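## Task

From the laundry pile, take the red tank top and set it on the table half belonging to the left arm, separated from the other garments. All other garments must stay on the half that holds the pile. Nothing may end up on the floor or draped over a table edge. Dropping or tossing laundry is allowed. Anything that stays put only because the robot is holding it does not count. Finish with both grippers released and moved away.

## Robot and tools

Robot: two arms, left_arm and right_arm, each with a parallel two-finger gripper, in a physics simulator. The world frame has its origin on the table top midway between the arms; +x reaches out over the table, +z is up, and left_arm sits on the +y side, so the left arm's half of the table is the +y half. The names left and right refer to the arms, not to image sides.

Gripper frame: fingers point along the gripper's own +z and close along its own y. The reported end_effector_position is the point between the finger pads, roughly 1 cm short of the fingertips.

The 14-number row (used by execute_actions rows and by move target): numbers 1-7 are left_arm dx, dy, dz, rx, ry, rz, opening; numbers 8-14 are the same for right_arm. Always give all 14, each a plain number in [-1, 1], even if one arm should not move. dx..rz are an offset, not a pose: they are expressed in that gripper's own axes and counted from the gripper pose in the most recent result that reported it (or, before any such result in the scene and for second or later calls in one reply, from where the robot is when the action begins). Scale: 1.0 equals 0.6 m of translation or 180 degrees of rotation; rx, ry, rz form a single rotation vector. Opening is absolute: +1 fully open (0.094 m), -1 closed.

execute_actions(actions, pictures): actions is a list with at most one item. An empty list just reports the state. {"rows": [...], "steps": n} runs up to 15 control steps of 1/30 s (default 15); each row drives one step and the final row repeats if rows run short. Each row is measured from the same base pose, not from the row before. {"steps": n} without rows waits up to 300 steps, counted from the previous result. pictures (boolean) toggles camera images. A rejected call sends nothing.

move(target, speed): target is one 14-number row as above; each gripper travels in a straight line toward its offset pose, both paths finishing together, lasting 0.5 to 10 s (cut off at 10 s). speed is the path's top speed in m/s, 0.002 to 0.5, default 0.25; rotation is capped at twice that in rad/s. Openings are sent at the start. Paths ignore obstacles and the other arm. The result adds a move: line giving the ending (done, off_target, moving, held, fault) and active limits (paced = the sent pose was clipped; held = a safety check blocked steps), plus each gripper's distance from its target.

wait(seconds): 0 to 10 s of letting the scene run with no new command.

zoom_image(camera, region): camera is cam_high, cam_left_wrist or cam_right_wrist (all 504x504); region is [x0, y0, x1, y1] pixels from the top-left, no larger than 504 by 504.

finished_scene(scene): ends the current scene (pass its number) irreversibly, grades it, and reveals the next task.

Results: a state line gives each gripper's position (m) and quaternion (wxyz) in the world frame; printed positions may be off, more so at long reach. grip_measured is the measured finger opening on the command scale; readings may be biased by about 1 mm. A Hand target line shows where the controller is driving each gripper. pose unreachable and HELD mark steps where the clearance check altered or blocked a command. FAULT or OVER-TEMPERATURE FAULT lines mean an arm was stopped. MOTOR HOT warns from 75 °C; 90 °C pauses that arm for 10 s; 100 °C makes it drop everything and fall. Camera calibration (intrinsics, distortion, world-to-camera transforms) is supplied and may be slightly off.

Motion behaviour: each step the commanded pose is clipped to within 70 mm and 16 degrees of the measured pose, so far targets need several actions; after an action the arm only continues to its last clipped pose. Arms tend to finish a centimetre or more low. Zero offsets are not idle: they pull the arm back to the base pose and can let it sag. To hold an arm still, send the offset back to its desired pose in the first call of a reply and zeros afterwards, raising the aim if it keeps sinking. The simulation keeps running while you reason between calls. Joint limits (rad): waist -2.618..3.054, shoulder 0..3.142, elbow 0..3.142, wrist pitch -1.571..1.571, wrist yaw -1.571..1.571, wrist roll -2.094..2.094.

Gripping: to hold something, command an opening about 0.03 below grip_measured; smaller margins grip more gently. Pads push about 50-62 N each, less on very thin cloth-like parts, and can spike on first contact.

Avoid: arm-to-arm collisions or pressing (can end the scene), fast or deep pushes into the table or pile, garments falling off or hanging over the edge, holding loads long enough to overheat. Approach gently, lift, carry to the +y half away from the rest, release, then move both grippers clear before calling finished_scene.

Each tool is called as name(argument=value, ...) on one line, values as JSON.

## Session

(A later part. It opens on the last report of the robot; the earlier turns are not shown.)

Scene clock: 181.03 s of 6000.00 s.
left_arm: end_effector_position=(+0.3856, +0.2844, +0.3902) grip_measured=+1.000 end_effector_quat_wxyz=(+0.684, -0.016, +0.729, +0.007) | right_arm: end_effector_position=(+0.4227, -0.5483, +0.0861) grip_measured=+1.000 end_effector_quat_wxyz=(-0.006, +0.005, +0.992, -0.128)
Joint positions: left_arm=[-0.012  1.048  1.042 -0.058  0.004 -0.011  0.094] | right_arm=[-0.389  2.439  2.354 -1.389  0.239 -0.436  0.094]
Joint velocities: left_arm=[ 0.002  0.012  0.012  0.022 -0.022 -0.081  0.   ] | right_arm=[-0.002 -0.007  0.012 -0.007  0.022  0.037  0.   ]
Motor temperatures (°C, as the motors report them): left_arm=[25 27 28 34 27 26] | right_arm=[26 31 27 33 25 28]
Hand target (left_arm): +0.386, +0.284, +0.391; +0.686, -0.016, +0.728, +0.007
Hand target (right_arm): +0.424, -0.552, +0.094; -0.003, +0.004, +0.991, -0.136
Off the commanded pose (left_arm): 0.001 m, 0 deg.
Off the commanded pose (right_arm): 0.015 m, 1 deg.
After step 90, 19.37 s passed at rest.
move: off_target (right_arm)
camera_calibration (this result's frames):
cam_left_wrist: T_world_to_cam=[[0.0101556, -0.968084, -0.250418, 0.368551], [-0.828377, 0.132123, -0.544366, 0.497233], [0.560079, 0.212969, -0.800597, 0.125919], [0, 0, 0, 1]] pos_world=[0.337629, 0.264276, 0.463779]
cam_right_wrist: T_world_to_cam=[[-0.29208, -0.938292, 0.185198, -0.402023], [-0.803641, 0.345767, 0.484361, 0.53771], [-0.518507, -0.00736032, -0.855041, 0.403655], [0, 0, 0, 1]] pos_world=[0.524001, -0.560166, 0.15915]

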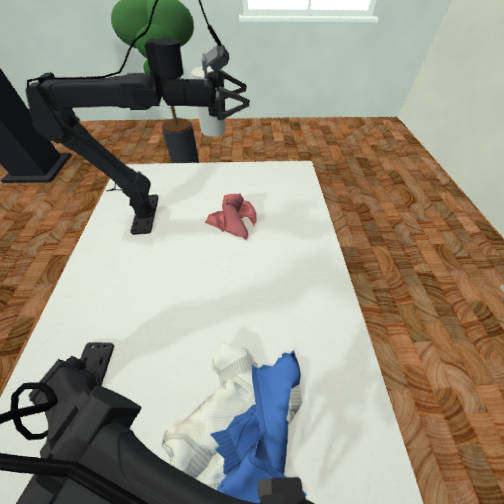

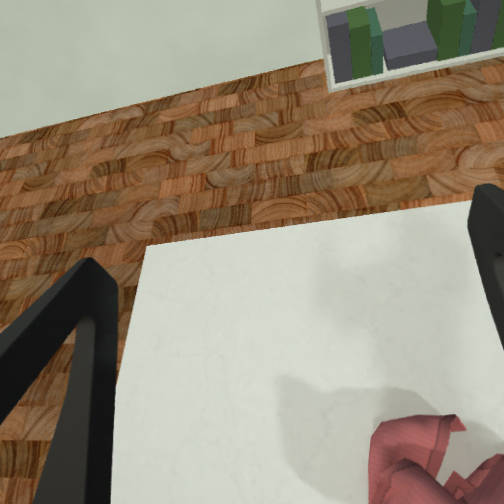

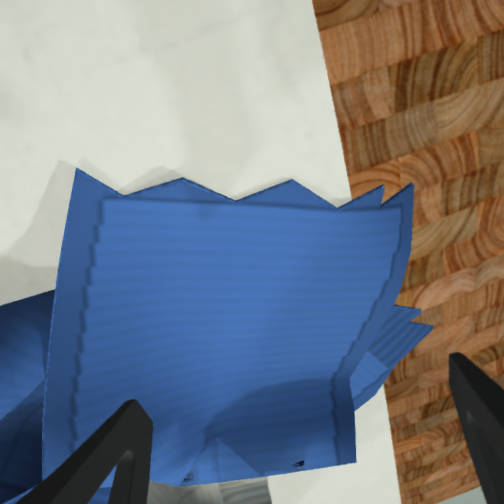

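move(target=[0,0,0,0,0,0,1, 0,0,0.112,0,0,0,1], speed=0.15)

execute_actions(actions=[{"rows": [[0,0,0,0,0,0,1, 0,0,0,0,0,0,-1]], "steps": 15}], pictures=false)

execute_actions(actions=[{"rows": [[0,0,0,0,0,0,1, 0,0,0,0,0,0,-1]], "steps": 10}])

Scene clock: 195.20 s of 6000.00 s.
left_arm: end_effector_position=(+0.3856, +0.2844, +0.3894) grip_measured=+1.000 end_effector_quat_wxyz=(+0.683, -0.016, +0.730, +0.007) | right_arm: end_effector_position=(+0.4183, -0.5601, +0.0291) grip_measured=+1.000 end_effector_quat_wxyz=(-0.012, +0.001, +0.992, -0.126)
Joint positions: left_arm=[-0.012  1.048  1.042 -0.062  0.004 -0.011  0.094] | right_arm=[-0.415  2.443  2.136 -1.171  0.236 -0.468  0.094]
Joint velocities: left_arm=[-0.002 -0.012  0.012  0.037  0.095 -0.022  0.   ] | right_arm=[ 0.002  0.002  0.002 -0.066  0.022 -0.037  0.   ]
Motor temperatures (°C, as the motors report them): left_arm=[25 27 28 35 27 26] | right_arm=[26 34 28 31 25 28]
Hand target (left_arm): +0.386, +0.284, +0.390; +0.684, -0.016, +0.729, +0.007
Hand target (right_arm): +0.420, -0.565, +0.021; -0.007, +0.005, +0.992, -0.129
Off the commanded pose (left_arm): 0.001 m, 0 deg.
Off the commanded pose (right_arm): 0.010 m, 1 deg.
After step 90, 10.17 s passed at rest.
move: done
camera_calibration (this result's frames):
cam_left_wrist: T_world_to_cam=[[0.00929658, -0.968116, -0.250329, 0.368642], [-0.83024, 0.132055, -0.541538, 0.496359], [0.557329, 0.212868, -0.802541, 0.127115], [0, 0, 0, 1]] pos_world=[0.337825, 0.264283, 0.463094]
cam_right_wrist: T_world_to_cam=[[-0.285038, -0.940814, 0.183366, -0.408069], [-0.800087, 0.338878, 0.494998, 0.560216], [-0.527839, -0.0056158, -0.849326, 0.357184], [0, 0, 0, 1]] pos_world=[0.520442, -0.571755, 0.100886]

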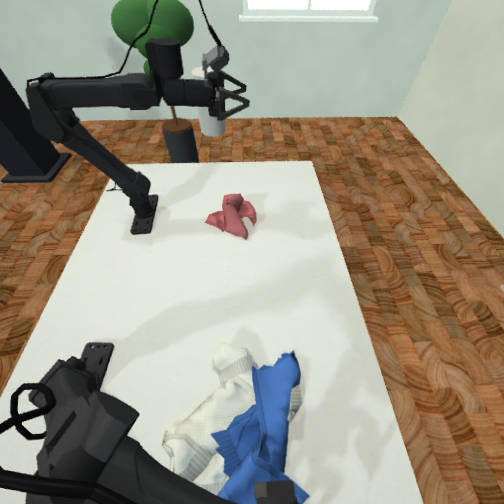

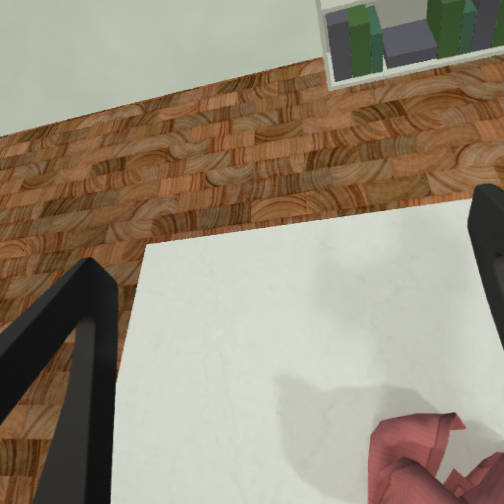

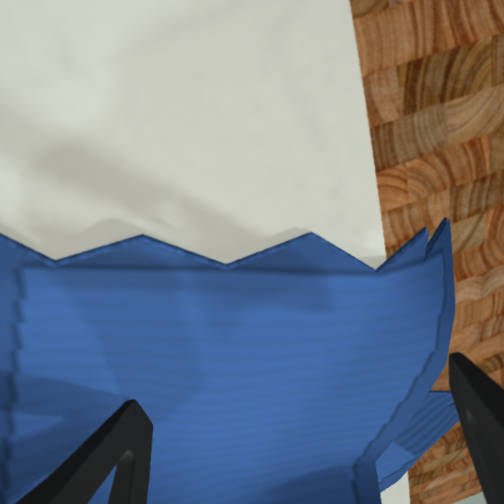

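Scene clock: 195.70 s of 6000.00 s.
left_arm: end_effector_position=(+0.3855, +0.2844, +0.3884) grip_measured=+1.000 end_effector_quat_wxyz=(+0.682, -0.016, +0.731, +0.007) | right_arm: end_effector_position=(+0.4183, -0.5601, +0.0291) grip_measured=-0.995 end_effector_quat_wxyz=(-0.012, +0.001, +0.992, -0.126)
Joint positions: left_arm=[-0.012  1.048  1.042 -0.065  0.004 -0.011  0.094] | right_arm=[-0.415  2.443  2.136 -1.171  0.236 -0.468  0.   ]
Joint velocities: left_arm=[-0.007 -0.007 -0.002  0.037 -0.066 -0.066  0.   ] | right_arm=[ 0.007 -0.002  0.012 -0.066 -0.037  0.022  0.   ]
Motor temperatures (°C, as the motors report them): left_arm=[25 27 28 35 27 26] | right_arm=[26 34 28 31 25 28]
Hand target (left_arm): +0.386, +0.284, +0.389; +0.683, -0.016, +0.730, +0.007
Hand target (right_arm): +0.418, -0.560, +0.029; -0.012, +0.001, +0.992, -0.126
Off the commanded pose (left_arm): 0.001 m, 0 deg.
Off the commanded pose (right_arm): 0.000 m, 0 deg.
Steps of this call (steps 1 to 15: all 15 steps of this action). Readings (end_effector_position):
1: left_arm (+0.3856, +0.2844, +0.3893) | right_arm (+0.4183, -0.5601, +0.0291)
2: left_arm (+0.3856, +0.2844, +0.3892) | right_arm (+0.4183, -0.5601, +0.0291)
4: left_arm (+0.3856, +0.2844, +0.3889) | right_arm (+0.4183, -0.5601, +0.0291)
8: left_arm (+0.3855, +0.2844, +0.3886) | right_arm (+0.4183, -0.5601, +0.0291)
15: the state above

Scene clock: 196.03 s of 6000.00 s.
left_arm: end_effector_position=(+0.3855, +0.2844, +0.3877) grip_measured=+1.000 end_effector_quat_wxyz=(+0.681, -0.016, +0.733, +0.007) | right_arm: end_effector_position=(+0.4183, -0.5601, +0.0291) grip_measured=-0.995 end_effector_quat_wxyz=(-0.012, +0.001, +0.992, -0.126)
Joint positions: left_arm=[-0.012  1.048  1.042 -0.068  0.004 -0.011  0.094] | right_arm=[-0.415  2.443  2.136 -1.171  0.236 -0.468  0.   ]
Joint velocities: left_arm=[ 0.002 -0.007 -0.017  0.051  0.022  0.051  0.   ] | right_arm=[ 0.002 -0.007  0.007  0.007 -0.007 -0.066  0.001]
Motor temperatures (°C, as the motors report them): left_arm=[25 27 28 35 27 26] | right_arm=[26 34 28 31 25 28]
Hand target (left_arm): +0.386, +0.284, +0.388; +0.682, -0.016, +0.731, +0.007
Hand target (right_arm): +0.418, -0.560, +0.029; -0.012, +0.001, +0.992, -0.126
Off the commanded pose (left_arm): 0.001 m, 0 deg.
Off the commanded pose (right_arm): 0.000 m, 0 deg.
Steps of this call (steps 1 to 10: all 10 steps of this action). Readings (end_effector_position):
1: left_arm (+0.3855, +0.2844, +0.3884) | right_arm (+0.4183, -0.5601, +0.0291)
2: left_arm (+0.3855, +0.2844, +0.3882) | right_arm (+0.4183, -0.5601, +0.0291)
4: left_arm (+0.3855, +0.2844, +0.3879) | right_arm (+0.4183, -0.5601, +0.0291)
8: left_arm (+0.3855, +0.2844, +0.3878) | right_arm (+0.4183, -0.5601, +0.0291)
10: the state above
camera_calibration (this result's frames):
cam_left_wrist: T_world_to_cam=[[0.00757947, -0.968179, -0.250143, 0.36882], [-0.833936, 0.131919, -0.535861, 0.4946], [0.551808, 0.212665, -0.8064, 0.129499], [0, 0, 0, 1]] pos_world=[0.338211, 0.264297, 0.461723]
cam_right_wrist: T_world_to_cam=[[-0.285038, -0.940814, 0.183366, -0.408069], [-0.800087, 0.338878, 0.494998, 0.560216], [-0.527839, -0.0056158, -0.849326, 0.357184], [0, 0, 0, 1]] pos_world=[0.520442, -0.571755, 0.100886]

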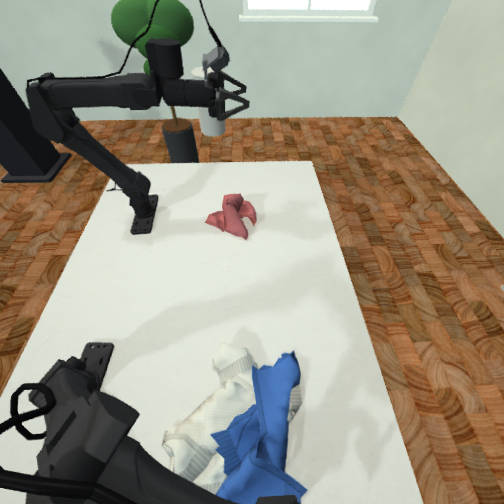

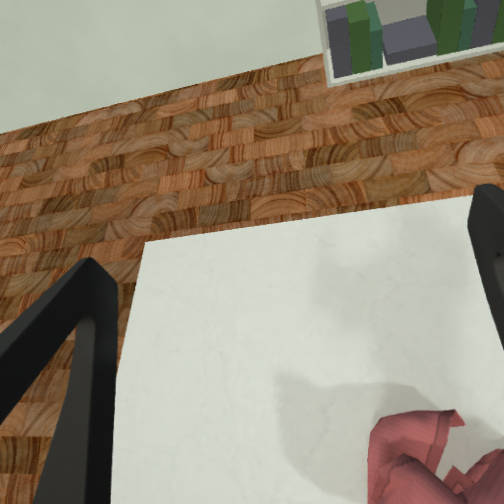

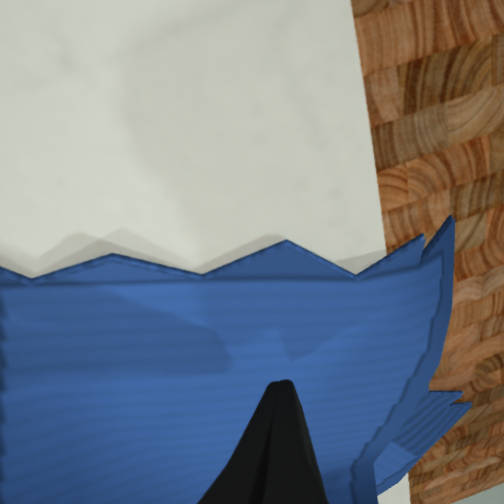

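execute_actions(actions=[{"rows": [[0,0,0,0,0,0,1, 0,0,-0.01,0,0,0,1],[0,0,0,0,0,0,1, 0,0,-0.01,0,0,0,1],[0,0,0,0,0,0,1, 0,0,-0.01,0,0,0,1],[0,0,0,0,0,0,1, 0,0,-0.01,0,0,0,1],[0,0,0,0,0,0,1, 0,0,-0.01,0,0,0,1],[0,0,0,0,0,0,1, 0,0,0.03,0,0,0,1]], "steps": 15}], pictures=false)

Scene clock: 204.30 s of 6000.00 s.
left_arm: end_effector_position=(+0.3854, +0.2844, +0.3868) grip_measured=+1.000 end_effector_quat_wxyz=(+0.679, -0.016, +0.734, +0.007) | right_arm: end_effector_position=(+0.4192, -0.5654, +0.0288) grip_measured=+1.000 end_effector_quat_wxyz=(-0.007, +0.001, +0.991, -0.135)
Joint positions: left_arm=[-0.012  1.048  1.042 -0.072  0.004 -0.011  0.094] | right_arm=[-0.42   2.439  2.124 -1.145  0.247 -0.476  0.094]
Joint velocities: left_arm=[ 0.012  0.002 -0.007 -0.007 -0.081  0.022  0.   ] | right_arm=[-0.032  0.007 -0.007  0.007 -0.051 -0.081  0.   ]
Motor temperatures (°C, as the motors report them): left_arm=[25 27 28 35 27 26] | right_arm=[26 35 28 31 25 28]
Hand target (left_arm): +0.385, +0.284, +0.388; +0.681, -0.016, +0.733, +0.007
Hand target (right_arm): +0.417, -0.564, +0.012; -0.012, +0.001, +0.992, -0.126
Off the commanded pose (left_arm): 0.001 m, 0 deg.
Off the commanded pose (right_arm): 0.017 m, 1 deg.
Steps of this call (steps 1 to 90: nothing new was sent; then 4.77 s passed at rest; steps 91 to 105: all 15 steps of this action). Readings (end_effector_position):
91: left_arm (+0.3854, +0.2844, +0.3875) | right_arm (+0.4181, -0.5600, +0.0290)
92: left_arm (+0.3854, +0.2844, +0.3874) | right_arm (+0.4178, -0.5598, +0.0290)
94: left_arm (+0.3854, +0.2844, +0.3871) | right_arm (+0.4172, -0.5595, +0.0289)
98: left_arm (+0.3854, +0.2844, +0.3869) | right_arm (+0.4183, -0.5638, +0.0290)
105: the state above

execute_actions(actions=[{"rows": [[0,0,0,0,0,0,1, 0,0,-0.04,-0.086,0,0,1]], "steps": 15}], pictures=false)

execute_actions(actions=[{"rows": [[0,0,0,0,0,0,1, 0,0,0.06,0,0,0,1]], "steps": 15}], pictures=false)

Scene clock: 219.53 s of 6000.00 s.
left_arm: end_effector_position=(+0.3853, +0.2844, +0.3860) grip_measured=+1.000 end_effector_quat_wxyz=(+0.678, -0.016, +0.735, +0.007) | right_arm: end_effector_position=(+0.4249, -0.5704, +0.0541) grip_measured=+1.000 end_effector_quat_wxyz=(+0.016, +0.010, +0.999, -0.026)
Joint positions: left_arm=[-0.012  1.048  1.042 -0.075  0.004 -0.011  0.094] | right_arm=[-0.5    2.616  2.58  -1.48   0.029 -0.525  0.094]
Joint velocities: left_arm=[-0.002 -0.012  0.002 -0.022  0.007  0.037  0.   ] | right_arm=[ 0.012  0.31   0.349 -0.462  0.007 -0.007  0.   ]
Motor temperatures (°C, as the motors report them): left_arm=[25 27 28 35 27 26] | right_arm=[26 36 27 30 25 28]
Hand target (left_arm): +0.385, +0.284, +0.387; +0.679, -0.016, +0.734, +0.007
Hand target (right_arm): +0.419, -0.559, +0.051; -0.002, +0.002, +1.000, -0.004
Off the commanded pose (left_arm): 0.001 m, 0 deg.
Off the commanded pose (right_arm): 0.013 m, 4 deg.
Steps of this call (steps 1 to 90: nothing new was sent; then 11.73 s passed at rest; steps 91 to 105: all 15 steps of this action). Readings (end_effector_position):
91: left_arm (+0.3854, +0.2844, +0.3867) | right_arm (+0.4201, -0.5632, +0.0319)
92: left_arm (+0.3854, +0.2844, +0.3865) | right_arm (+0.4222, -0.5604, +0.0342)
94: left_arm (+0.3854, +0.2844, +0.3863) | right_arm (+0.4274, -0.5643, +0.0439)
98: left_arm (+0.3853, +0.2844, +0.3861) | right_arm (+0.4297, -0.5768, +0.0611)
105: the state above

Scene clock: 220.03 s of 6000.00 s.
left_arm: end_effector_position=(+0.3853, +0.2844, +0.3850) grip_measured=+1.000 end_effector_quat_wxyz=(+0.677, -0.016, +0.736, +0.007) | right_arm: end_effector_position=(+0.4239, -0.5703, +0.0181) grip_measured=+1.000 end_effector_quat_wxyz=(+0.011, +0.011, +1.000, -0.021)
Joint positions: left_arm=[-0.012  1.048  1.042 -0.079  0.004 -0.011  0.094] | right_arm=[-0.502  2.6    2.405 -1.336  0.025 -0.525  0.094]
Joint velocities: left_arm=[ 0.002 -0.002 -0.012 -0.022 -0.022 -0.066  0.   ] | right_arm=[ 0.002  0.002 -0.007  0.022  0.022  0.037  0.   ]
Motor temperatures (°C, as the motors report them): left_arm=[25 27 28 35 27 26] | right_arm=[26 36 27 30 25 28]
Hand target (left_arm): +0.385, +0.284, +0.386; +0.678, -0.016, +0.735, +0.007
Hand target (right_arm): +0.426, -0.572, +0.018; +0.016, +0.010, +0.999, -0.026
Off the commanded pose (left_arm): 0.001 m, 0 deg.
Off the commanded pose (right_arm): 0.003 m, 1 deg.
Steps of this call (steps 1 to 15: all 15 steps of this action). Readings (end_effector_position):
1: left_arm (+0.3853, +0.2844, +0.3859) | right_arm (+0.4240, -0.5698, +0.0482)
2: left_arm (+0.3853, +0.2844, +0.3857) | right_arm (+0.4229, -0.5691, +0.0418)
4: left_arm (+0.3853, +0.2844, +0.3854) | right_arm (+0.4180, -0.5661, +0.0258)
8: left_arm (+0.3853, +0.2844, +0.3852) | right_arm (+0.4197, -0.5677, +0.0219)
15: the state above

Now vertical and lower (z=0.018). Closing with a slight press down.

execute_actions(actions=[{"rows": [[0,0,0,0,0,0,1, 0,0,0.008,0,0,0,-1]], "steps": 15}], pictures=false)

execute_actions(actions=[{"rows": [[0,0,0,0,0,0,1, 0,0,0,0,0,0,-1]], "steps": 10}])

Scene clock: 226.00 s of 6000.00 s.
left_arm: end_effector_position=(+0.3852, +0.2844, +0.3842) grip_measured=+1.000 end_effector_quat_wxyz=(+0.675, -0.016, +0.737, +0.007) | right_arm: end_effector_position=(+0.4248, -0.5704, +0.0182) grip_measured=-0.995 end_effector_quat_wxyz=(+0.013, +0.011, +1.000, -0.021)
Joint positions: left_arm=[-0.012  1.048  1.042 -0.083  0.004 -0.011  0.094] | right_arm=[-0.502  2.6    2.405 -1.333  0.023 -0.525  0.   ]
Joint velocities: left_arm=[-0.002 -0.007 -0.002  0.037 -0.051  0.037  0.   ] | right_arm=[ 0.022 -0.012  0.012 -0.022 -0.007  0.051 -0.001]
Motor temperatures (°C, as the motors report them): left_arm=[25 27 28 35 27 26] | right_arm=[26 37 27 30 25 28]
Hand target (left_arm): +0.385, +0.284, +0.385; +0.677, -0.016, +0.736, +0.007
Hand target (right_arm): +0.424, -0.570, +0.013; +0.011, +0.011, +1.000, -0.021
Off the commanded pose (left_arm): 0.001 m, 0 deg.
Off the commanded pose (right_arm): 0.005 m, 0 deg.
Steps of this call (steps 1 to 90: nothing new was sent; then 2.47 s passed at rest; steps 91 to 105: all 15 steps of this action). Readings (end_effector_position):
91: left_arm (+0.3852, +0.2844, +0.3849) | right_arm (+0.4241, -0.5700, +0.0181)
92: left_arm (+0.3852, +0.2844, +0.3848) | right_arm (+0.4242, -0.5700, +0.0181)
94: left_arm (+0.3852, +0.2844, +0.3845) | right_arm (+0.4242, -0.5700, +0.0181)
98: left_arm (+0.3852, +0.2844, +0.3843) | right_arm (+0.4246, -0.5702, +0.0181)
105: the state above

Scene clock: 226.33 s of 6000.00 s.
left_arm: end_effector_position=(+0.3851, +0.2844, +0.3834) grip_measured=+1.000 end_effector_quat_wxyz=(+0.674, -0.016, +0.738, +0.007) | right_arm: end_effector_position=(+0.4248, -0.5704, +0.0182) grip_measured=-0.995 end_effector_quat_wxyz=(+0.013, +0.011, +1.000, -0.021)
Joint positions: left_arm=[-0.012  1.048  1.042 -0.086  0.004 -0.011  0.094] | right_arm=[-0.502  2.6    2.405 -1.333  0.023 -0.525  0.   ]
Joint velocities: left_arm=[ 0.012 -0.002  0.007  0.022  0.022 -0.037  0.   ] | right_arm=[ 0.002 -0.012 -0.017 -0.081  0.022  0.007 -0.001]
Motor temperatures (°C, as the motors report them): left_arm=[25 27 28 35 27 26] | right_arm=[26 37 27 30 25 28]
Hand target (left_arm): +0.385, +0.284, +0.384; +0.675, -0.016, +0.737, +0.007
Hand target (right_arm): +0.425, -0.570, +0.018; +0.013, +0.011, +1.000, -0.021
Off the commanded pose (left_arm): 0.001 m, 0 deg.
Off the commanded pose (right_arm): 0.000 m, 0 deg.
Steps of this call (steps 1 to 10: all 10 steps of this action). Readings (end_effector_position):
1: left_arm (+0.3852, +0.2844, +0.3841) | right_arm (+0.4248, -0.5704, +0.0182)
2: left_arm (+0.3852, +0.2844, +0.3840) | right_arm (+0.4248, -0.5704, +0.0182)
4: left_arm (+0.3851, +0.2844, +0.3837) | right_arm (+0.4248, -0.5704, +0.0182)
8: left_arm (+0.3851, +0.2844, +0.3834) | right_arm (+0.4248, -0.5704, +0.0182)
10: the state above
camera_calibration (this result's frames):
cam_left_wrist: T_world_to_cam=[[0.00329268, -0.968337, -0.249624, 0.369243], [-0.843007, 0.131585, -0.52156, 0.490132], [0.537893, 0.212152, -0.815881, 0.135407], [0, 0, 0, 1]] pos_world=[0.339134, 0.264331, 0.458282]
cam_right_wrist: T_world_to_cam=[[-0.303601, -0.952269, -0.0317754, -0.408617], [-0.821837, 0.244852, 0.514423, 0.529606], [-0.482089, 0.182294, -0.856948, 0.439211], [0, 0, 0, 1]] pos_world=[0.522932, -0.598854, 0.0909553]

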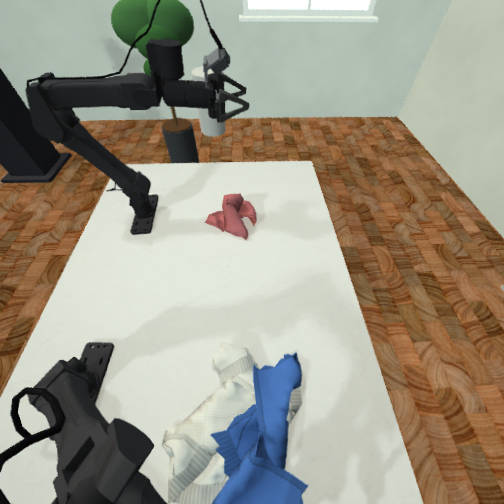

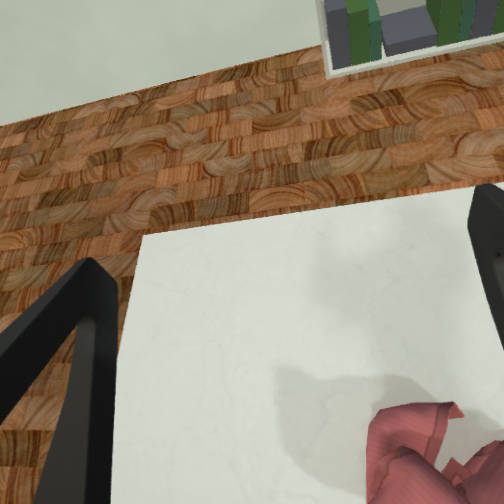

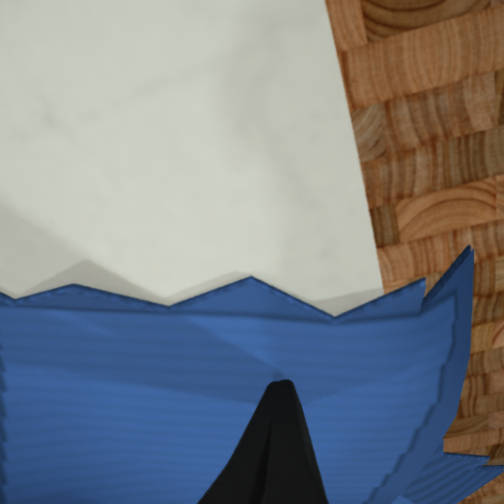

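move(target=[0,0,0,0,0,0,1, -0.075,0.475,-0.11,0,0,0,1], speed=0.3)

Scene clock: 252.20 s of 6000.00 s.
left_arm: end_effector_position=(+0.3850, +0.2844, +0.3825) grip_measured=+1.000 end_effector_quat_wxyz=(+0.673, -0.016, +0.740, +0.007) | right_arm: end_effector_position=(+0.4756, -0.2771, +0.0729) grip_measured=+1.000 end_effector_quat_wxyz=(+0.012, +0.004, +1.000, -0.013)
Joint positions: left_arm=[-0.012  1.048  1.042 -0.089  0.004 -0.011  0.094] | right_arm=[ 0.106  2.497  2.433 -1.485  0.027  0.069  0.094]
Joint velocities: left_arm=[-0.007 -0.002  0.002 -0.007 -0.066  0.007  0.   ] | right_arm=[-0.007  0.007  0.007 -0.051  0.037  0.007  0.   ]
Motor temperatures (°C, as the motors report them): left_arm=[25 27 28 36 27 26] | right_arm=[26 39 27 29 25 28]
Hand target (left_arm): +0.385, +0.284, +0.383; +0.674, -0.016, +0.738, +0.007
Hand target (right_arm): +0.478, -0.281, +0.076; +0.015, +0.011, +1.000, -0.015
Off the commanded pose (left_arm): 0.001 m, 0 deg.
Off the commanded pose (right_arm): 0.007 m, 1 deg.
After step 90, 21.00 s passed at rest.
move: done
camera_calibration (this result's frames):
cam_left_wrist: T_world_to_cam=[[0.0023413, -0.968372, -0.249499, 0.369333], [-0.844989, 0.131512, -0.518361, 0.489125], [0.534779, 0.212038, -0.817956, 0.13671], [0, 0, 0, 1]] pos_world=[0.339331, 0.264338, 0.457515]
cam_right_wrist: T_world_to_cam=[[-0.289911, -0.955929, -0.0463909, -0.118681], [-0.823729, 0.224552, 0.520621, 0.466181], [-0.48726, 0.189147, -0.852526, 0.461132], [0, 0, 0, 1]] pos_world=[0.574291, -0.305354, 0.144918]

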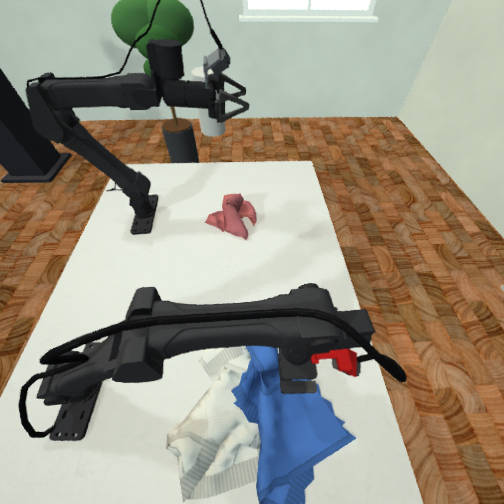

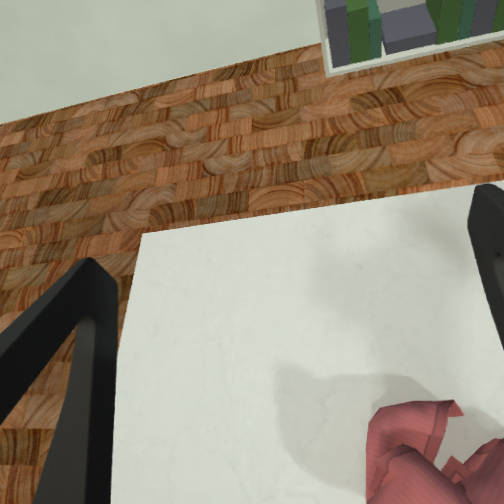

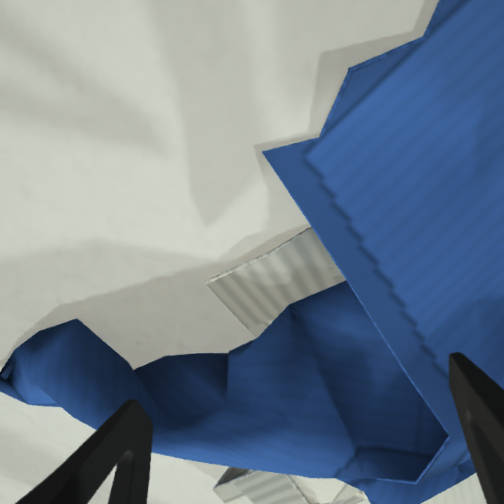

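move(target=[0,0,0,0,0,0,1, 0.1,-0.1,-0.35,0,-0.1,0,1], speed=0.25)

Scene clock: 257.80 s of 6000.00 s.
left_arm: end_effector_position=(+0.3849, +0.2844, +0.3815) grip_measured=+1.000 end_effector_quat_wxyz=(+0.671, -0.016, +0.741, +0.007) | right_arm: end_effector_position=(+0.4161, -0.3308, +0.2821) grip_measured=+1.000 end_effector_quat_wxyz=(+0.204, +0.004, +0.979, -0.020)
Joint positions: left_arm=[-0.012  1.048  1.042 -0.093  0.004 -0.011  0.094] | right_arm=[-0.015  1.964  2.348 -1.542  0.018 -0.055  0.094]
Joint velocities: left_arm=[-0.002 -0.012 -0.022 -0.037 -0.007 -0.066  0.   ] | right_arm=[-0.012 -0.002  0.022  0.051  0.037 -0.022  0.   ]
Motor temperatures (°C, as the motors report them): left_arm=[25 27 28 36 27 26] | right_arm=[26 38 27 29 25 28]
Hand target (left_arm): +0.385, +0.284, +0.382; +0.673, -0.016, +0.740, +0.007
Hand target (right_arm): +0.414, -0.332, +0.287; +0.207, +0.001, +0.978, -0.018
Off the commanded pose (left_arm): 0.001 m, 0 deg.
Off the commanded pose (right_arm): 0.006 m, 4 deg.
joint sent to its limit (right arm) — the command would take joint 4 (wrist pitch) past its lower limit, so that joint was sent only as far as its limit.
After step 90, 1.23 s passed at rest.
move: off_target (right_arm)
camera_calibration (this result's frames):
cam_left_wrist: T_world_to_cam=[[0.00139041, -0.968407, -0.24937, 0.369421], [-0.846959, 0.131439, -0.515155, 0.488114], [0.531657, 0.211923, -0.820018, 0.13801], [0, 0, 0, 1]] pos_world=[0.339525, 0.264346, 0.456748]
cam_right_wrist: T_world_to_cam=[[-0.250176, -0.95873, -0.135085, -0.169971], [-0.959502, 0.226843, 0.16703, 0.477338], [-0.129494, 0.171402, -0.976654, 0.500962], [0, 0, 0, 1]] pos_world=[0.480355, -0.357103, 0.386576]

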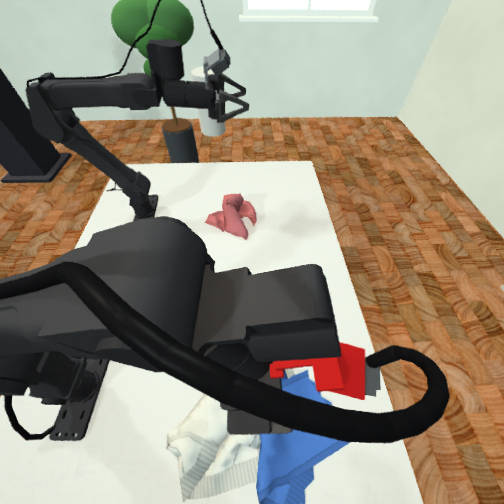

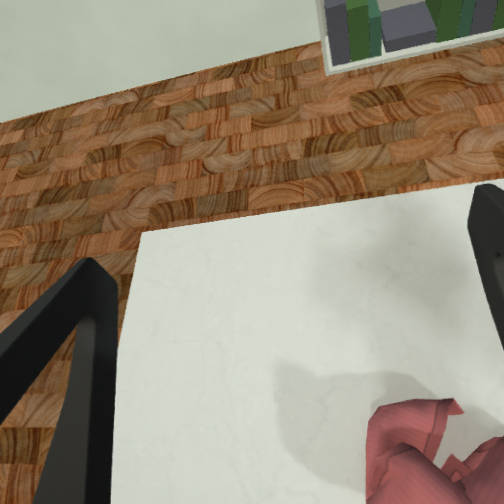

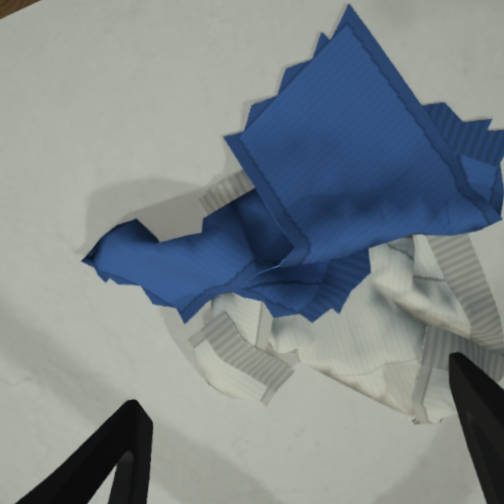

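move(target=[0,0,0,0,0,0,1, 0,-0.25,-0.1,0,0,0,1], speed=0.25)

Scene clock: 266.43 s of 6000.00 s.
left_arm: end_effector_position=(+0.3848, +0.2844, +0.3806) grip_measured=+1.000 end_effector_quat_wxyz=(+0.670, -0.016, +0.742, +0.007) | right_arm: end_effector_position=(+0.3868, -0.4834, +0.3408) grip_measured=+1.000 end_effector_quat_wxyz=(+0.291, +0.016, +0.954, -0.070)
Joint positions: left_arm=[-0.012  1.048  1.042 -0.097  0.004 -0.011  0.094] | right_arm=[-0.439  1.964  2.535 -1.545 -0.131 -0.409  0.094]
Joint velocities: left_arm=[ 0.012 -0.012 -0.007  0.037 -0.007 -0.022  0.   ] | right_arm=[-0.007 -0.007  0.002  0.051  0.037 -0.066  0.   ]
Motor temperatures (°C, as the motors report them): left_arm=[25 27 28 36 27 26] | right_arm=[26 37 28 29 25 28]
Hand target (left_arm): +0.385, +0.284, +0.381; +0.671, -0.016, +0.741, +0.007
Hand target (right_arm): +0.389, -0.480, +0.343; +0.296, +0.009, +0.953, -0.066
Off the commanded pose (left_arm): 0.001 m, 0 deg.
Off the commanded pose (right_arm): 0.006 m, 12 deg.
joint sent to its limit (right arm) — the command would take joint 4 (wrist pitch) past its lower limit, so that joint was sent only as far as its limit.
After step 90, 4.37 s passed at rest.
move: off_target (right_arm)
camera_calibration (this result's frames):
cam_left_wrist: T_world_to_cam=[[0.000440022, -0.968442, -0.249238, 0.369508], [-0.848917, 0.131367, -0.511941, 0.487098], [0.528527, 0.211807, -0.822069, 0.139305], [0, 0, 0, 1]] pos_world=[0.339717, 0.264353, 0.455979]
cam_right_wrist: T_world_to_cam=[[-0.269154, -0.958635, -0.0926042, -0.322765], [-0.961476, 0.273033, -0.0318955, 0.564931], [0.0558601, 0.0804519, -0.995192, 0.471347], [0, 0, 0, 1]] pos_world=[0.429964, -0.50158, 0.45721]

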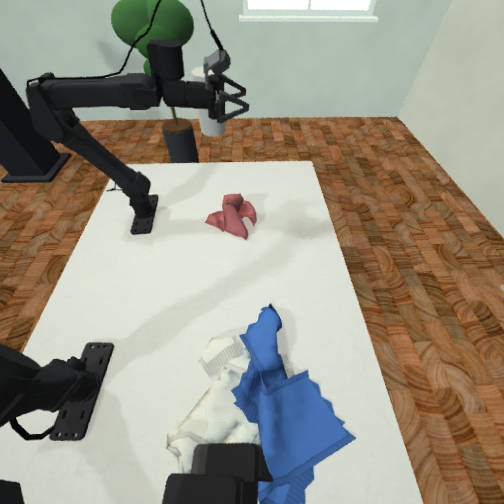

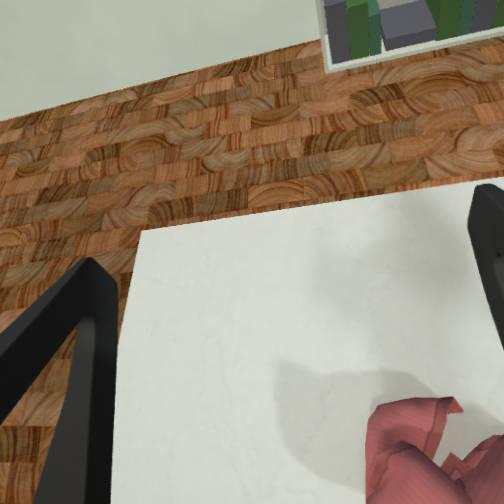

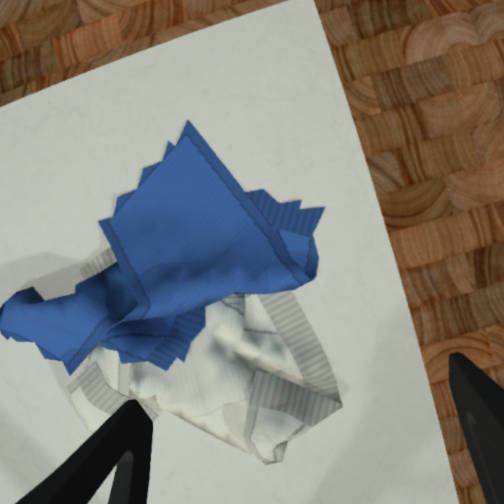

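finished_scene(scene=1)

The scene is finished: the task was done.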